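# Swing the pendulum ball to topple only the red pin

## Task

Pull the suspended ball back with the robot and release it so it strikes the red pin, toppling it or sending it off the elevated deck, while every other pin stays upright on the deck. Until a pin is down, the only things allowed to contact it are other pins, the ball or the ball's cord, and the ball or cord count only if the robot's final contact with them came while the ball was drawn far back from its rest point, on the side away from the pins. After the red pin is down, the ball or cord may hit upright pins as long as the robot is touching neither of them. The robot must never touch any pin. The stand, deck and base board form a single unfixed assembly: from the moment the ball is let go from its far-back position until the red pin is down, neither the robot nor any other bench object may touch that assembly. Before the red pin is down, no pin may lean strongly, tip or fall because the assembly was jolted or tilted, or while the robot is in contact with the ball or cord, and the robot must stay clear of both ball and cord whenever a pin is being hit or leaning strongly and for a short time afterwards. Any breach of these rules fails the task, and a result that holds only because the robot is propping it up at the end does not count.

## Robot and tools

Robot: two arms, left_arm and right_arm, each with a two-finger gripper. The names are just labels, not image sides. One shared scene frame is used in results: origin on the table top midway between the arms, +z up, +x out over the table, left_arm on the +y side. Gripper axes: fingers point along the gripper's +z, and they open and close along its y. The reported end_effector_position is the point between the pads when closed; closed fingertips reach about 33 mm past it, fully open about 9 mm, and closing pushes the tips about 24 mm further out, so leave room above surfaces. Printed hand positions can be off, more so at long reach.

Row format (shared by execute_actions and move): one flat list of 18 numbers, all in [-1, 1], covering both arms even if only one moves. Order: left_arm dx, dy, dz, rx, ry, rz, left_gripper position, force_limit, speed, then the same nine for right_arm and right_gripper. dx..rz are an offset, not a pose: a displacement from the gripper's measured pose at the start of the action (for the first action in a call, the last pose reported in this scene), expressed in that gripper's own axes. 1.0 equals 0.6 m for dx, dy, dz and 180 degrees for the rotation; rx, ry, rz form a single rotation vector. Gripper position: +1 fully open (140 mm), about -0.8 where pads meet, -1 closes until blocked. force_limit: about 14 N at -1, 60 N at 0, 107 N at +1 (parts up to 40 mm wide). speed: pad gap rate about 30 mm/s at -1, 140 at 0, 250 at +1. To leave a gripper unchanged, resend its last three numbers; a 0 there is a real command.

execute_actions(actions): a list of actions; each action is a table of up to 15 rows, one row per 1/30 s step, with the last row held if the table is shorter. Every row is measured from the action's start pose, not from the prior row. Each step's commanded pose is clipped to within 70 mm and 16 degrees of the measured pose, so large offsets need several actions; afterwards the arm continues only to its last clipped pose. An empty list just returns state and images.

move(target, speed, stop_force, blocking): target is one 18-number row; its offsets are from the last pose shown in this scene. Each gripper follows a straight path toward its target, all paths ending together, lasting 0.5 to 10 s (cut off at 10 s). speed is the path top speed in m/s, 0.002 to 0.5, default 0.25; turning up to twice that in rad/s. Paths ignore obstacles and the other arm, and grippers lag or overshoot, especially with a nearly straight arm. stop_force (N, 20 to 80, one value for both arms) ends an arm's path when push against its motion rises that much for 2 steps; the gripper then backs to its pose 2 steps earlier. Use it only slowly, not with rotating grippers, not before 0.2 s of scene time, and omit it when backing off something you press on. blocking=false returns after 0.5 s; check with wait(0); other motion calls are refused until the move ends; not allowed with stop_force. Result adds a move: line with the ending (done, off_target, moving, held, contact, fault) and limits (paced = pose clipped; held = some steps blocked, after which the arm may lurch fast), plus each gripper's distance to target.

wait(seconds): 0 to 10 s, arms hold their last command. stop: brakes a running move (needs room); fingers keep going. zoom_image(camera, region): region [x0, y0, x1, y1] in pixels, at most 504 by 504, from cam_head_left, cam_head_right, cam_high, cam_low (896x504) or cam_left_wrist, cam_right_wrist (504x504). finished_scene(scene): ends the scene; the goal must already hold without the robot.

Results: the state line gives each gripper's position (m) and quat wxyz; Hand target lines show where the controller drives each gripper; pose unreachable means the clearance check altered or blocked a command. object_status: 0 moving, 1 stopped while opening, 2 stopped while closing (a grip), 3 at the requested position or pads met. Confirm a grip by reading 2. To squeeze harder while at 2, raise force_limit and switch position between -1 and -0.98. position_measured is in counts: 3 fully open, 230 pads together.

Joint ranges (rad): waist -3.491 to 3.491, shoulder -3.140 to 3.140, elbow -1.187 to 4.328, forearm roll -3.316 to 3.316, wrist pitch -3.140 to 3.140, wrist roll -3.927 to 3.927. Load limits (N m): waist, shoulder, elbow 145; forearm roll, wrist pitch, wrist roll 36.4.

Hazards: a joint torque at its load limit, or 150 N of outside force on the arm or its load, stops that arm for 10 s and drops the rest of the call. Stiff arms fault easily if targets sit past a firm contact. Don't let the arms collide. Long holds heat motors (MOTOR HOT, then OVER-TEMPERATURE FAULT). The simulation runs while you think, with the robot holding its last command. Loose objects may occasionally get nudged. Never knock anything off the table. Approach the ball gently, draw it well back from the pins, release cleanly without touching the pin assembly, then keep clear until the red pin falls.

Each tool is called as a command line: name --argument value for each argument, lists and objects as JSON in quotes; but a table of rows of numbers goes row by row, as --pt "numbers of a row", without its own name.

## Session

execute_actions --actions '[]'

Scene clock: 0.00 s.
left_arm: end_effector_position=(+0.6175, +0.1819, +0.1870) position_measured=3 object_status=3 end_effector_quat_wxyz=(+0.045, +0.866, -0.455, +0.203) | right_arm: end_effector_position=(+0.4407, -0.1378, +0.0999) position_measured=3 object_status=3 end_effector_quat_wxyz=(-0.224, +0.902, +0.356, -0.098)
Joint positions: left_arm=[-0.188  0.07  -0.216  0.325 -0.985  0.453] | right_arm=[ 0.282  0.466  0.27  -0.436 -1.612  2.045]
Joint velocities: left_arm=[ 0.     0.     0.    -0.001 -0.    -0.   ] | right_arm=[ 0.     0.     0.001  0.    -0.     0.001]
Hand target (left_arm): +0.618, +0.182, +0.187; +0.045, +0.866, -0.455, +0.203
Hand target (right_arm): +0.441, -0.138, +0.100; -0.224, +0.902, +0.356, -0.098

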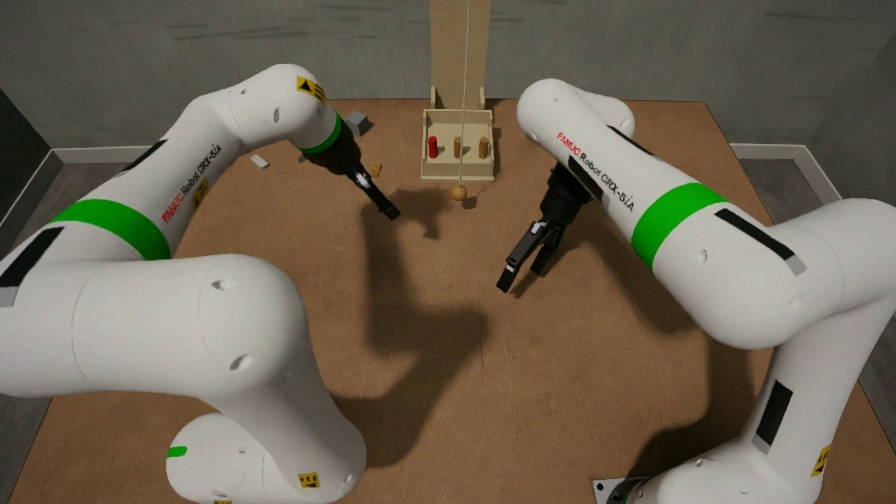

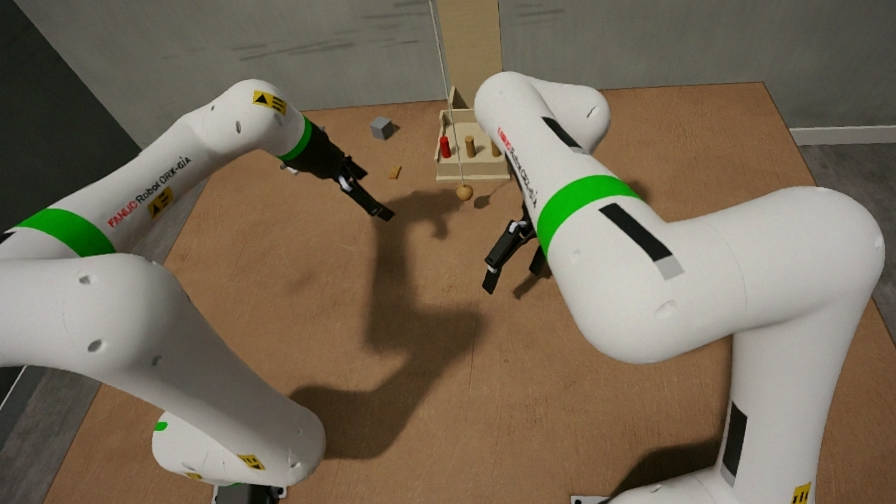

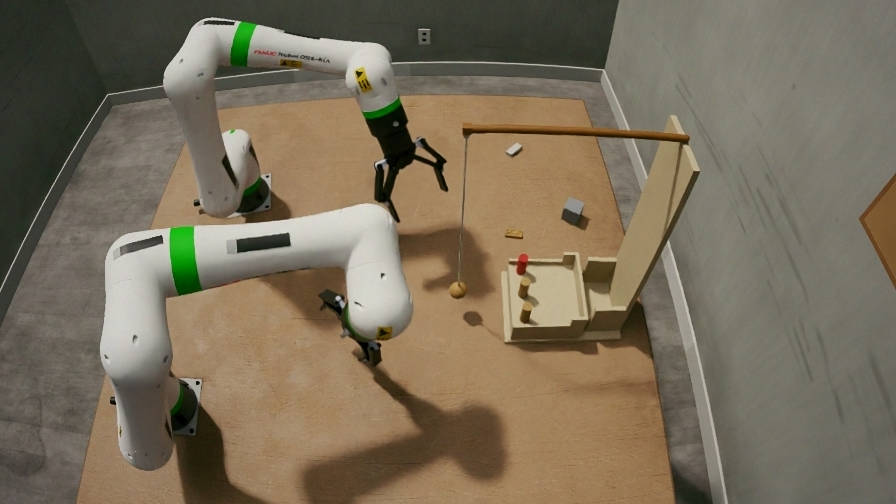

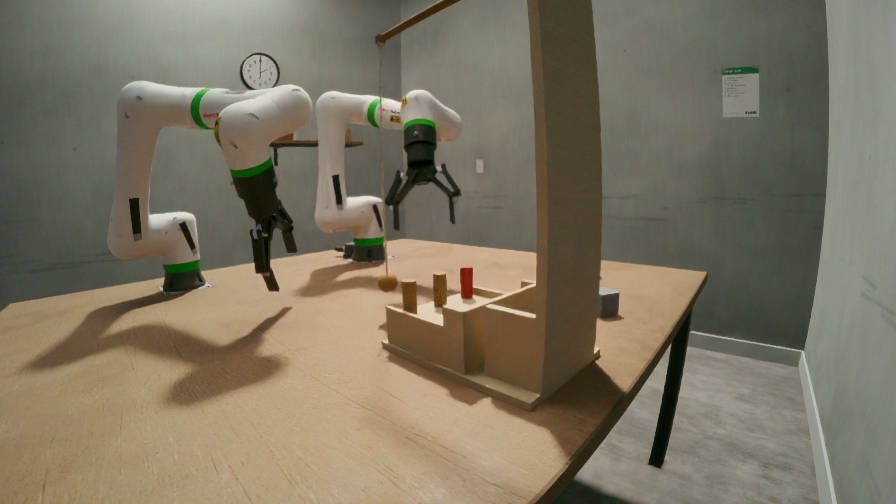

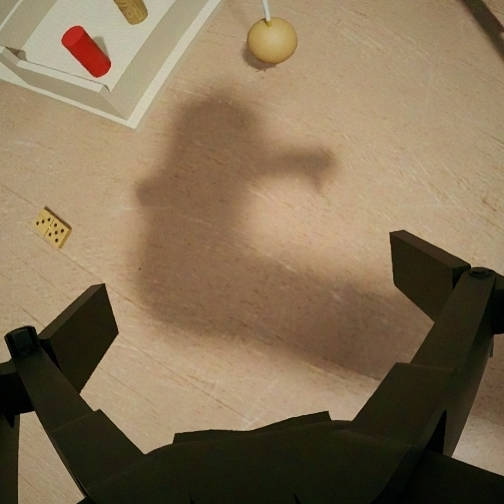

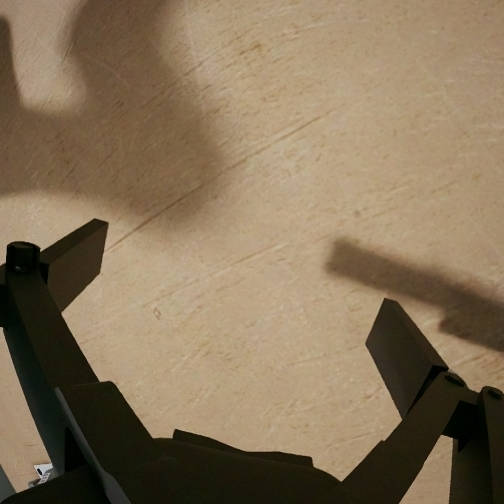

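move --target '[0,0,-0.2,0,0,0,1,0,0,0.198,0.008,-0.103,-0.188,0.275,0.038,1,0,0]'

Scene clock: 11.80 s.
left_arm: end_effector_position=(+0.5801, +0.2133, +0.2966) position_measured=3 object_status=3 end_effector_quat_wxyz=(+0.045, +0.866, -0.455, +0.203) | right_arm: end_effector_position=(+0.5507, -0.0792, +0.1509) position_measured=3 object_status=3 end_effector_quat_wxyz=(-0.082, +0.904, +0.192, +0.374)
Joint positions: left_arm=[-0.11  -0.058 -0.085  0.309 -1.255  0.46 ] | right_arm=[ 0.582 -0.038 -0.704  0.803 -0.183  0.636]
Joint velocities: left_arm=[-0.     0.    -0.    -0.    -0.     0.001] | right_arm=[-0.041 -0.007 -0.055  0.226  0.057 -0.203]
Hand target (left_arm): +0.580, +0.213, +0.297; +0.045, +0.866, -0.455, +0.203
Hand target (right_arm): +0.551, -0.079, +0.151; -0.082, +0.903, +0.192, +0.374
Off the commanded pose (left_arm): 0.000 m, 0 deg.
Off the commanded pose (right_arm): 0.001 m, 0 deg.
move: done

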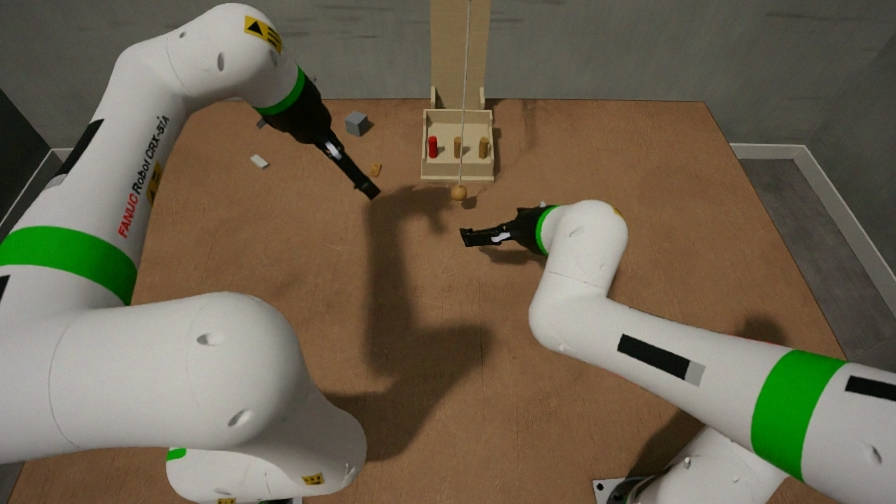

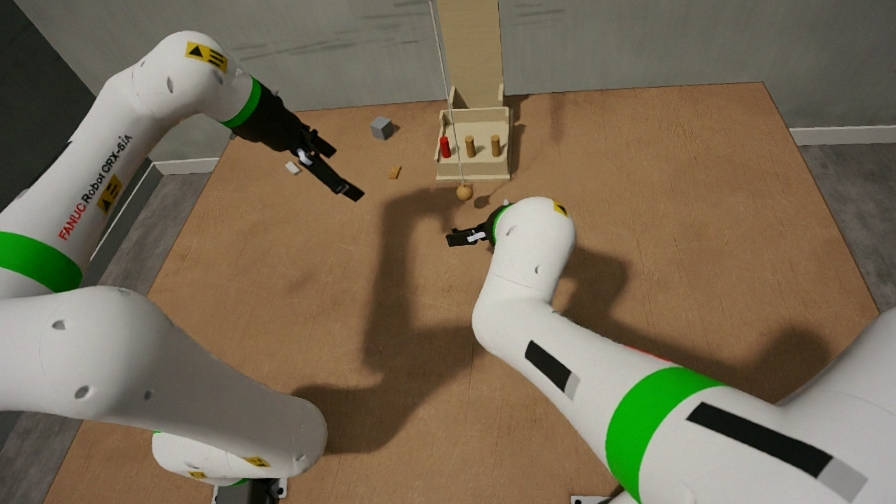

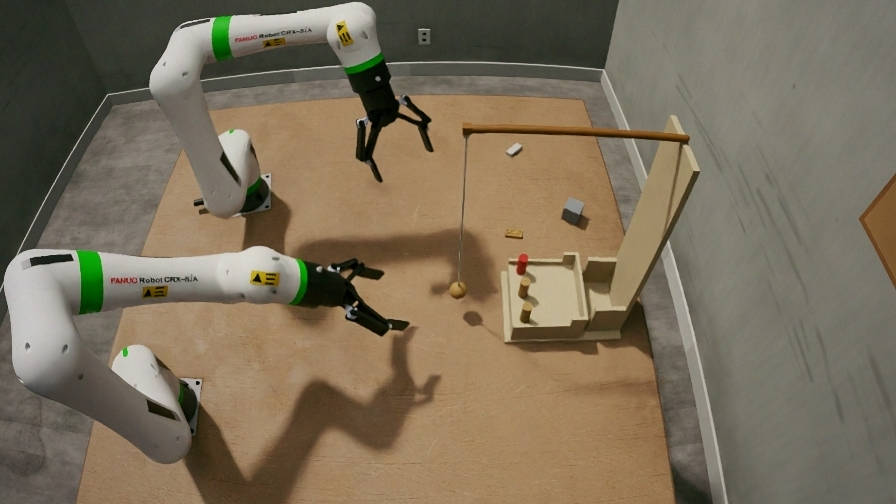

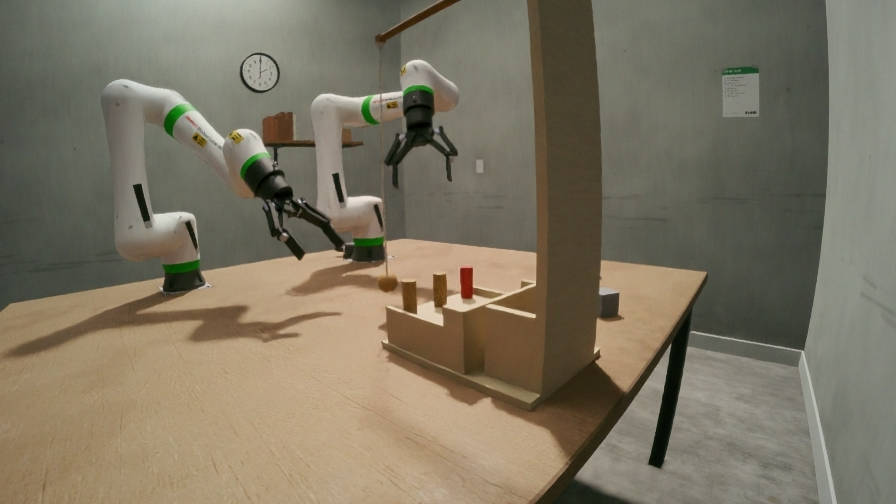

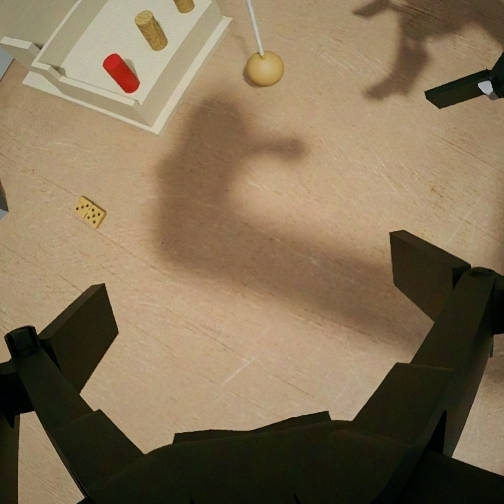

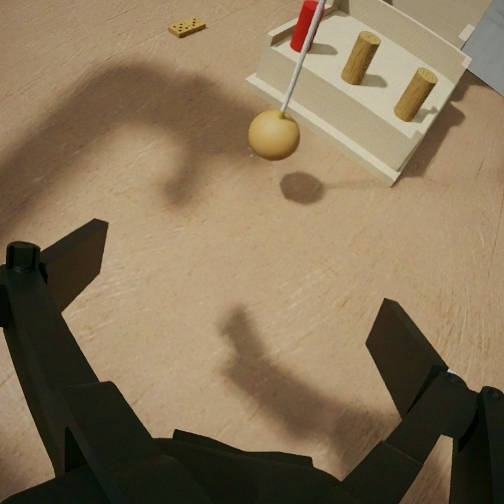

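move --target '[0,0,0,0,0,0,1,0,0,0.083,0,0.2,0,0,0,1,0,0]' --speed 0.15

Scene clock: 17.20 s.
left_arm: end_effector_position=(+0.5801, +0.2133, +0.2966) position_measured=3 object_status=3 end_effector_quat_wxyz=(+0.045, +0.866, -0.455, +0.203) | right_arm: end_effector_position=(+0.6604, -0.0299, +0.1014) position_measured=3 object_status=3 end_effector_quat_wxyz=(-0.084, +0.906, +0.194, +0.367)
Joint positions: left_arm=[-0.11  -0.058 -0.085  0.309 -1.255  0.46 ] | right_arm=[ 0.471  0.307 -0.47   1.096 -0.052  0.414]
Joint velocities: left_arm=[ 0.     0.     0.002 -0.001 -0.     0.   ] | right_arm=[-0.025 -0.    -0.016  0.117  0.021 -0.1  ]
Hand target (left_arm): +0.580, +0.213, +0.297; +0.045, +0.866, -0.455, +0.203
Hand target (right_arm): +0.660, -0.030, +0.101; -0.084, +0.906, +0.194, +0.367
Off the commanded pose (left_arm): 0.000 m, 0 deg.
Off the commanded pose (right_arm): 0.000 m, 1 deg.
move: done

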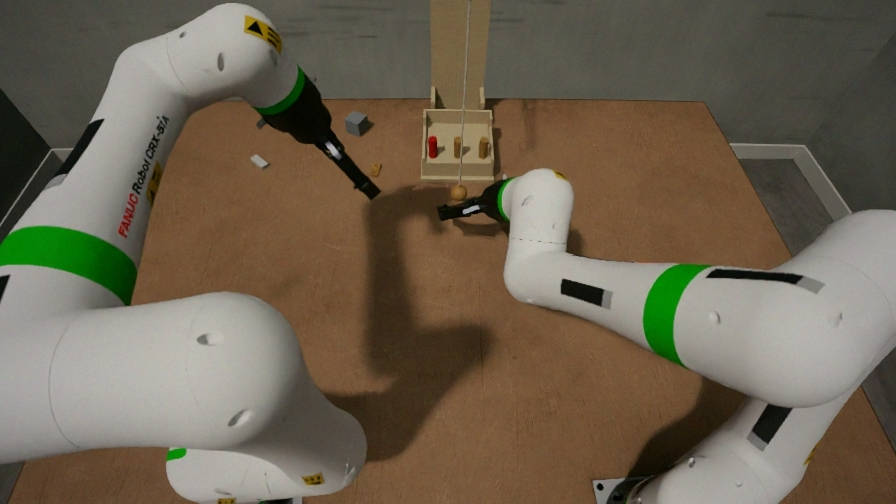

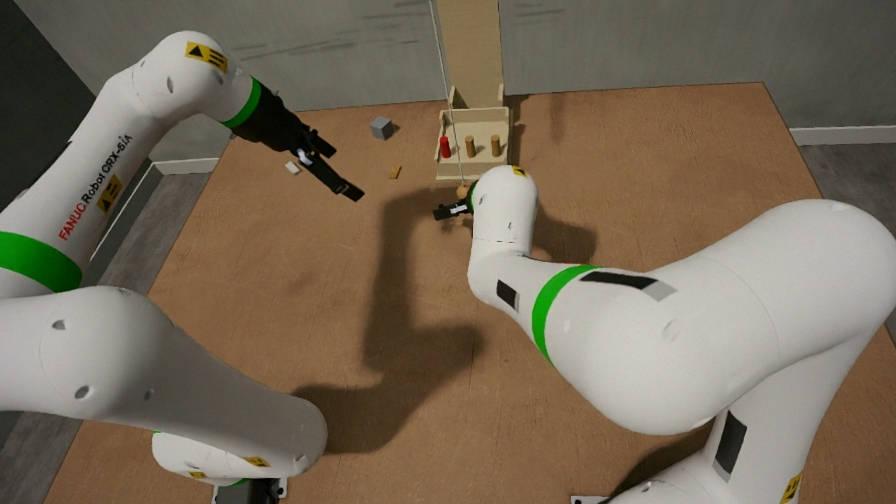

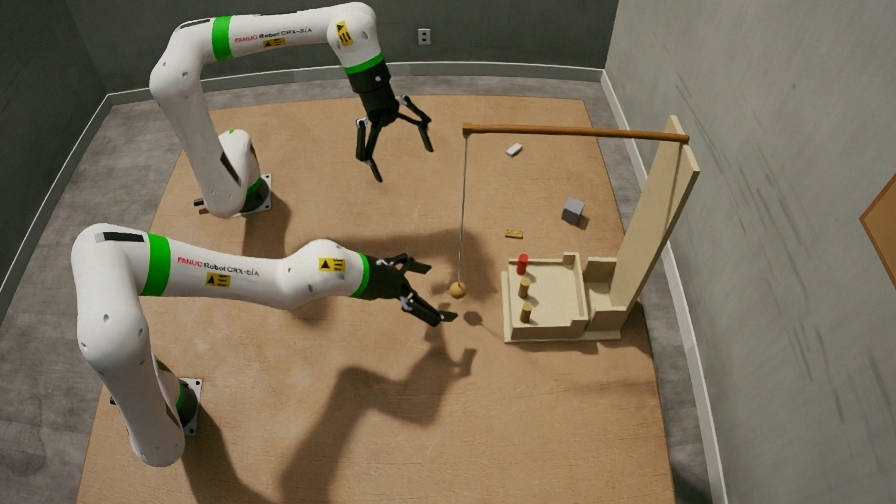

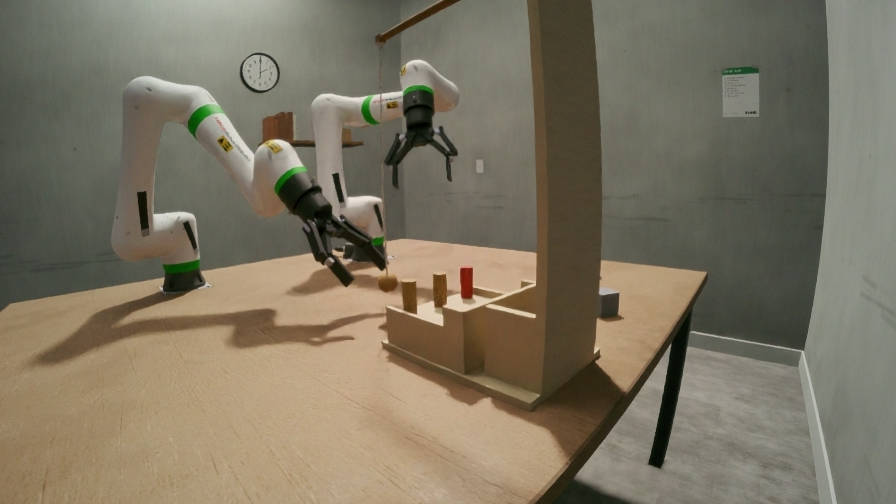

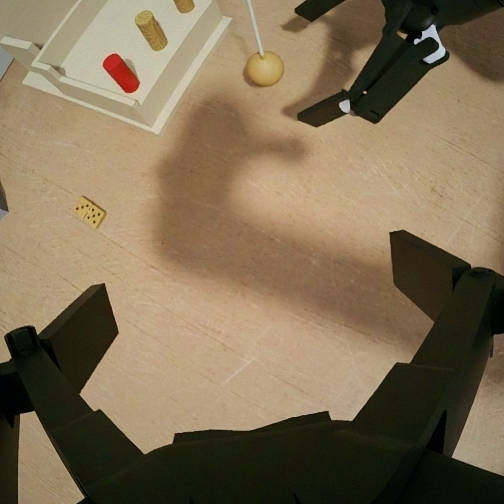

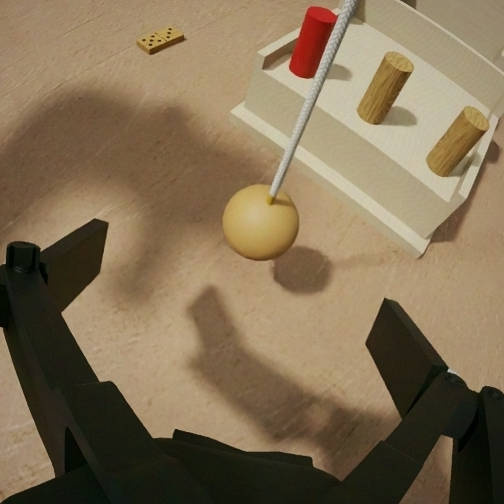

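move --target '[0,0,0,0,0,0,1,0,0,0.038,0.005,0.067,0,0,0,1,0,0]' --speed 0.08

Scene clock: 20.10 s.
left_arm: end_effector_position=(+0.5801, +0.2133, +0.2966) position_measured=3 object_status=3 end_effector_quat_wxyz=(+0.045, +0.866, -0.455, +0.203) | right_arm: end_effector_position=(+0.7020, -0.0146, +0.0881) position_measured=3 object_status=3 end_effector_quat_wxyz=(-0.083, +0.905, +0.193, +0.370)
Joint positions: left_arm=[-0.11  -0.058 -0.085  0.309 -1.255  0.46 ] | right_arm=[ 0.461  0.417 -0.356  1.095 -0.047  0.422]
Joint velocities: left_arm=[ 0.    -0.     0.001  0.001 -0.     0.   ] | right_arm=[ 0.009  0.001  0.002 -0.024 -0.008  0.022]
Hand target (left_arm): +0.580, +0.213, +0.297; +0.045, +0.866, -0.455, +0.203
Hand target (right_arm): +0.702, -0.014, +0.088; -0.083, +0.905, +0.193, +0.369
Off the commanded pose (left_arm): 0.000 m, 0 deg.
Off the commanded pose (right_arm): 0.001 m, 0 deg.
move: done

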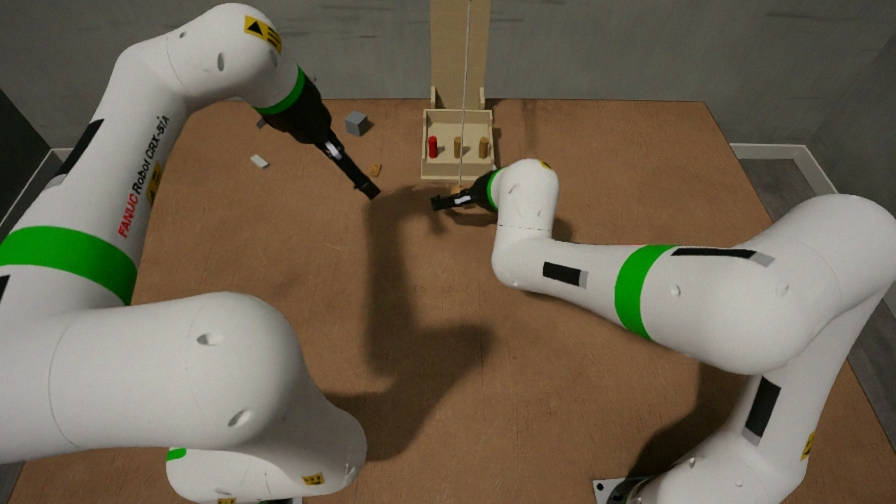

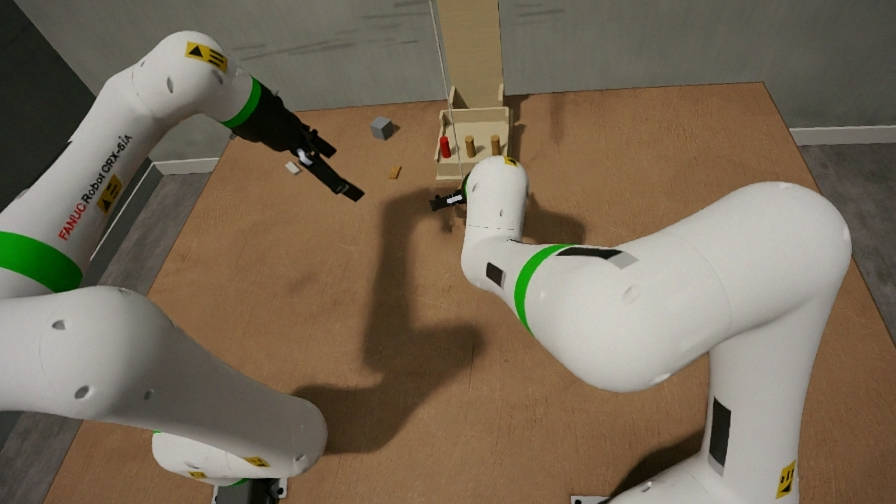

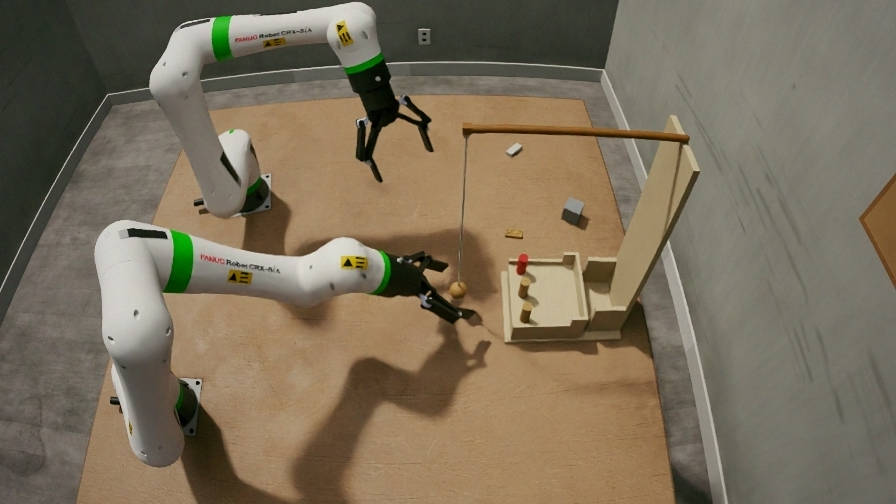

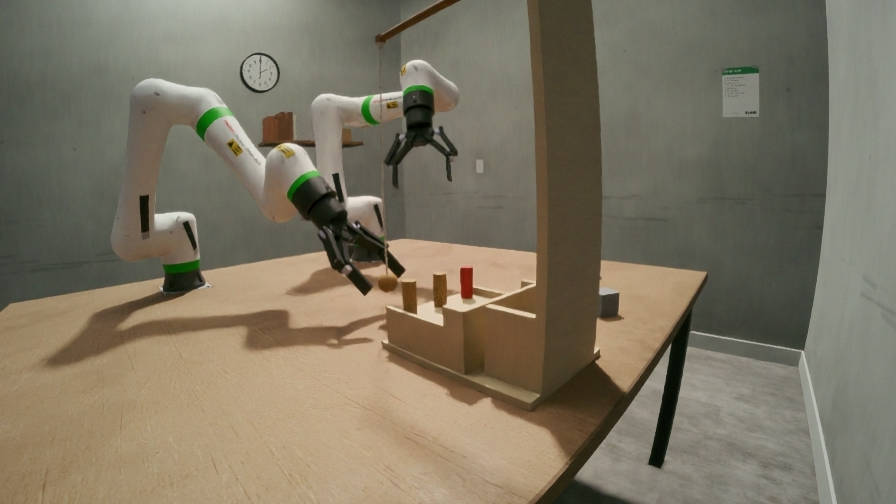

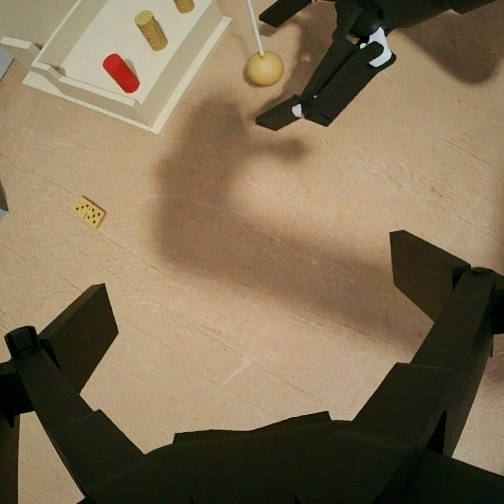

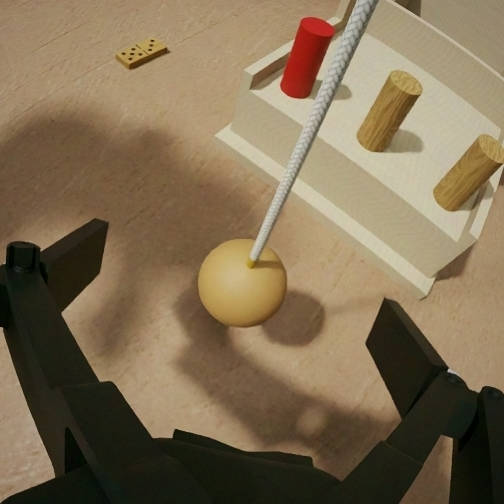

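move --target '[0,0,0,0,0,0,1,0,0,0,0,0.01,0,0,0,-1,-0.6,0]'

move --target '[0,0,0,0,0,0,1,0,0,-0.223,0.008,-0.437,0,0,0,-1,-0.6,0]' --speed 0.12

Scene clock: 27.10 s.
left_arm: end_effector_position=(+0.5801, +0.2133, +0.2966) position_measured=3 object_status=3 end_effector_quat_wxyz=(+0.045, +0.866, -0.455, +0.203) | right_arm: end_effector_position=(+0.7059, -0.0128, +0.0840) position_measured=169 object_status=2 end_effector_quat_wxyz=(-0.083, +0.905, +0.193, +0.369)
Joint positions: left_arm=[-0.11  -0.058 -0.085  0.309 -1.255  0.46 ] | right_arm=[ 0.458  0.432 -0.345  1.1   -0.044  0.418]
Joint velocities: left_arm=[ 0.  0. -0. -0.  0. -0.] | right_arm=[-0.002  0.    -0.003  0.007  0.001 -0.005]
Hand target (left_arm): +0.580, +0.213, +0.297; +0.045, +0.866, -0.455, +0.203
Hand target (right_arm): +0.706, -0.013, +0.084; -0.083, +0.905, +0.193, +0.368
Off the commanded pose (left_arm): 0.000 m, 0 deg.
Off the commanded pose (right_arm): 0.000 m, 0 deg.
move: done

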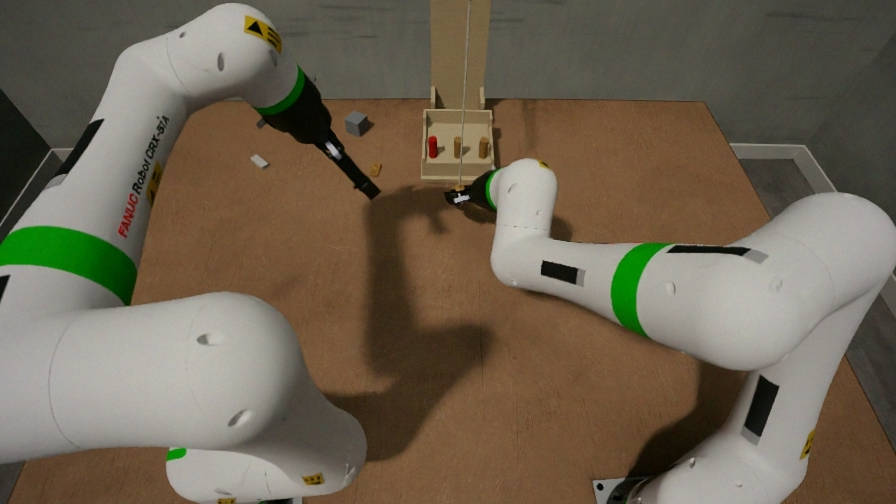

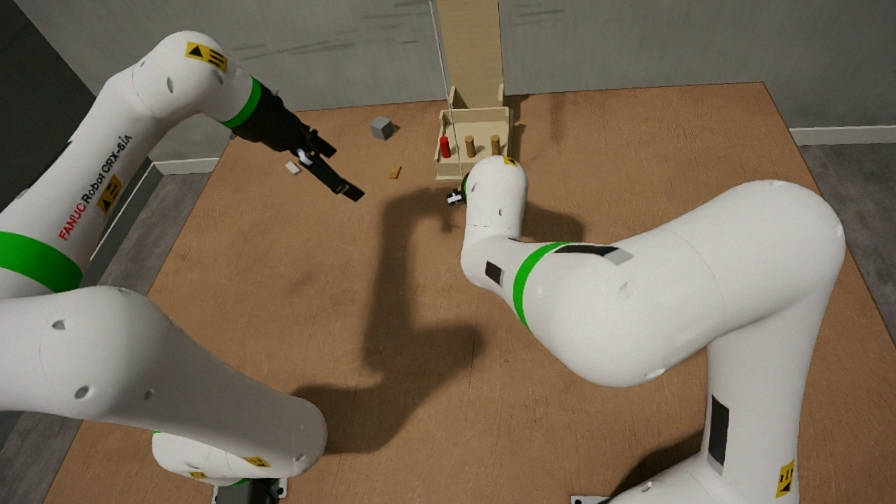

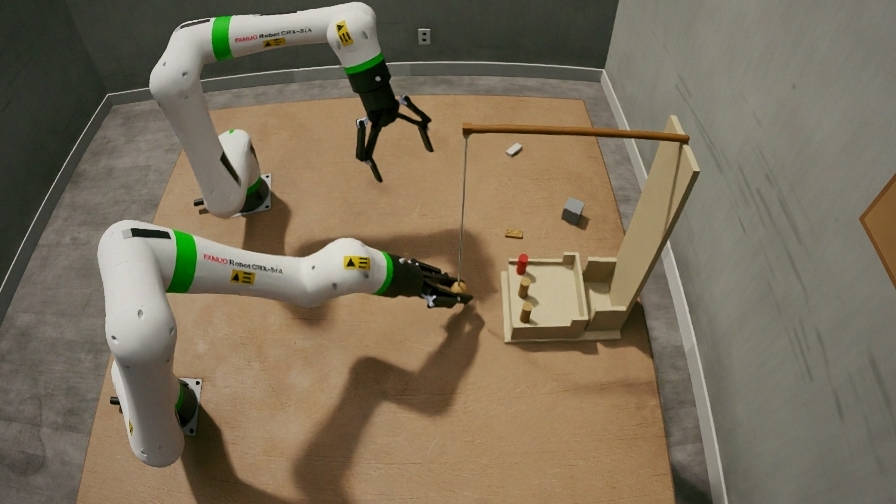

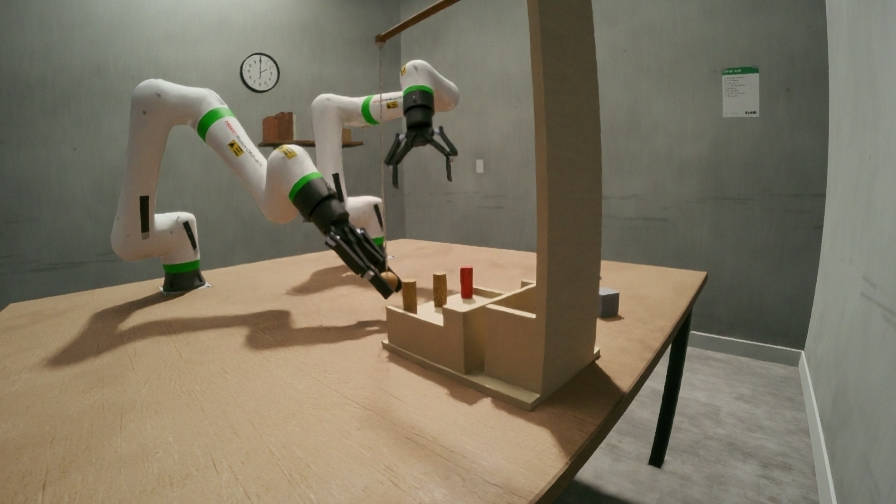

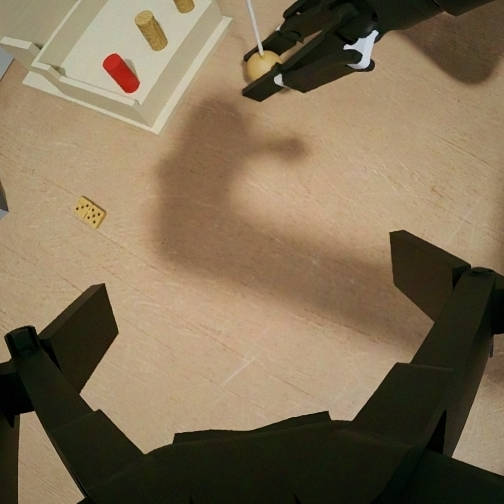

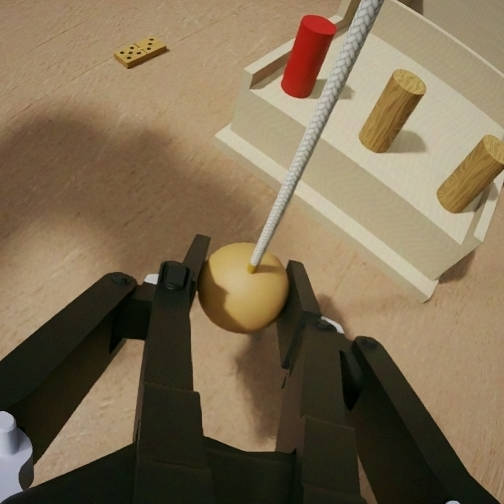

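Scene clock: 29.93 s.
left_arm: end_effector_position=(+0.5801, +0.2133, +0.2966) position_measured=3 object_status=3 end_effector_quat_wxyz=(+0.045, +0.866, -0.455, +0.203) | right_arm: end_effector_position=(+0.4539, -0.1328, +0.1786) position_measured=169 object_status=2 end_effector_quat_wxyz=(-0.083, +0.905, +0.193, +0.369)
Joint positions: left_arm=[-0.11  -0.058 -0.085  0.309 -1.255  0.46 ] | right_arm=[ 0.698 -0.382 -0.845  0.54  -0.408  0.841]
Joint velocities: left_arm=[-0.    -0.     0.     0.001 -0.001  0.001] | right_arm=[ 0.    -0.001 -0.002 -0.001 -0.001 -0.   ]
Hand target (left_arm): +0.580, +0.213, +0.297; +0.045, +0.866, -0.455, +0.203
Hand target (right_arm): +0.454, -0.133, +0.179; -0.083, +0.905, +0.193, +0.369
Off the commanded pose (left_arm): 0.000 m, 0 deg.
Off the commanded pose (right_arm): 0.001 m, 0 deg.
move: done

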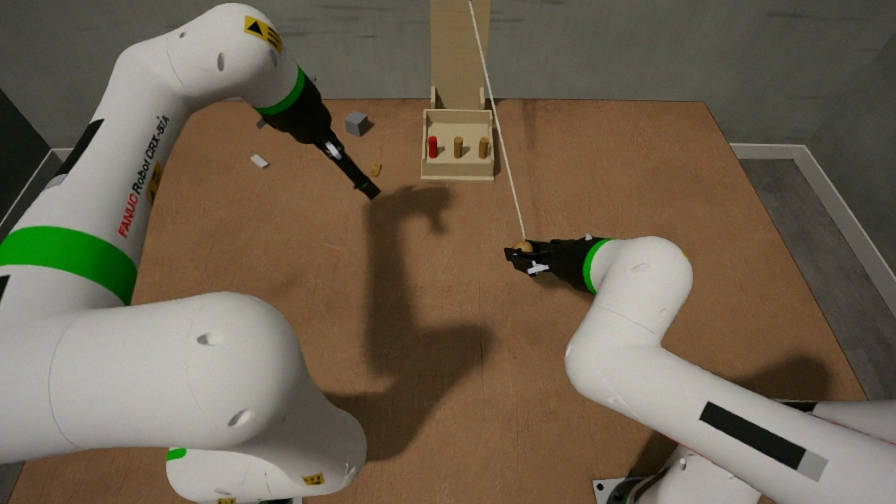

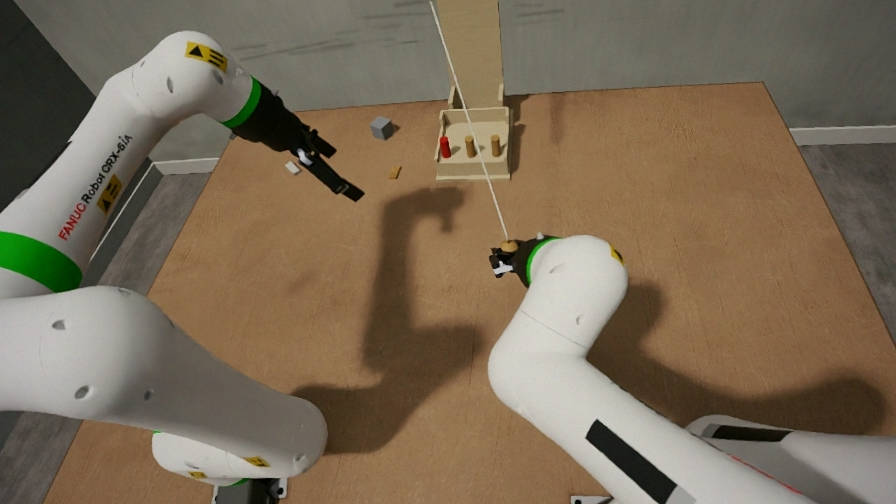

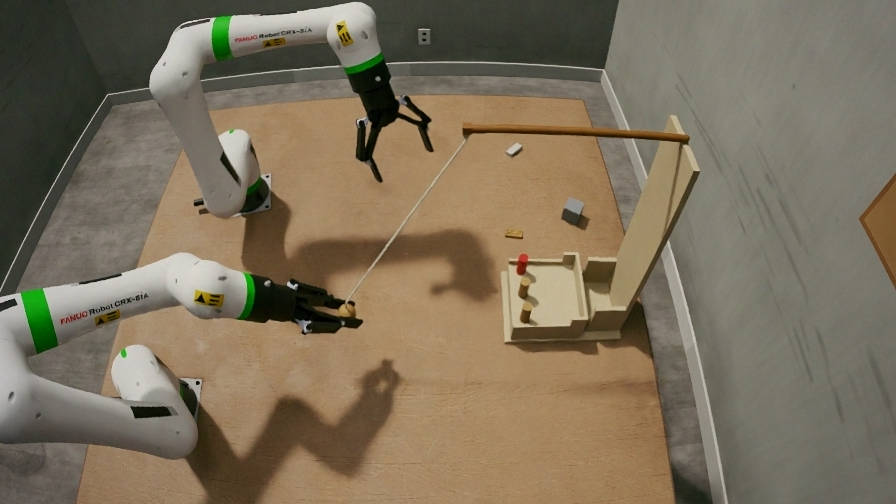

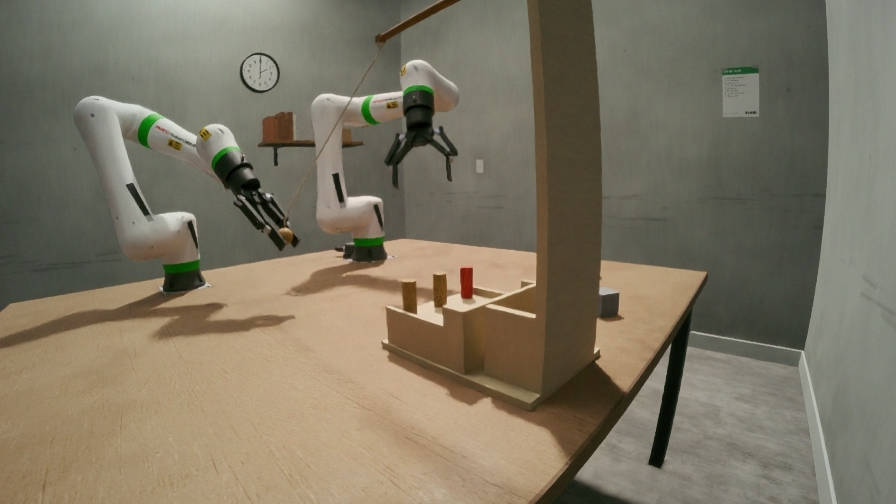

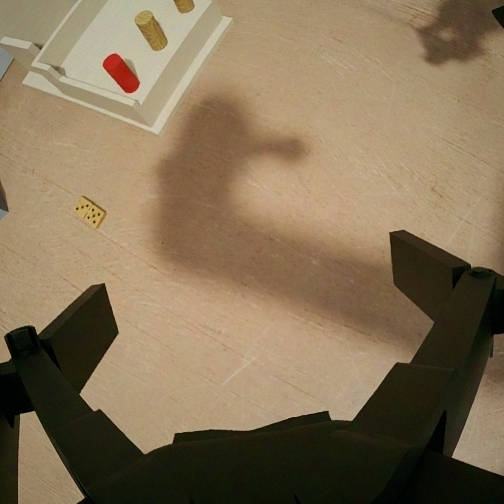

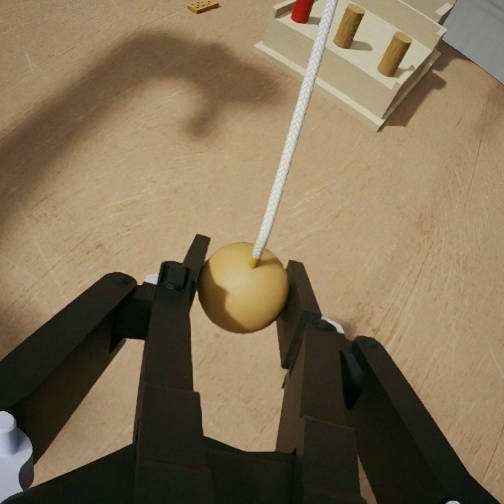

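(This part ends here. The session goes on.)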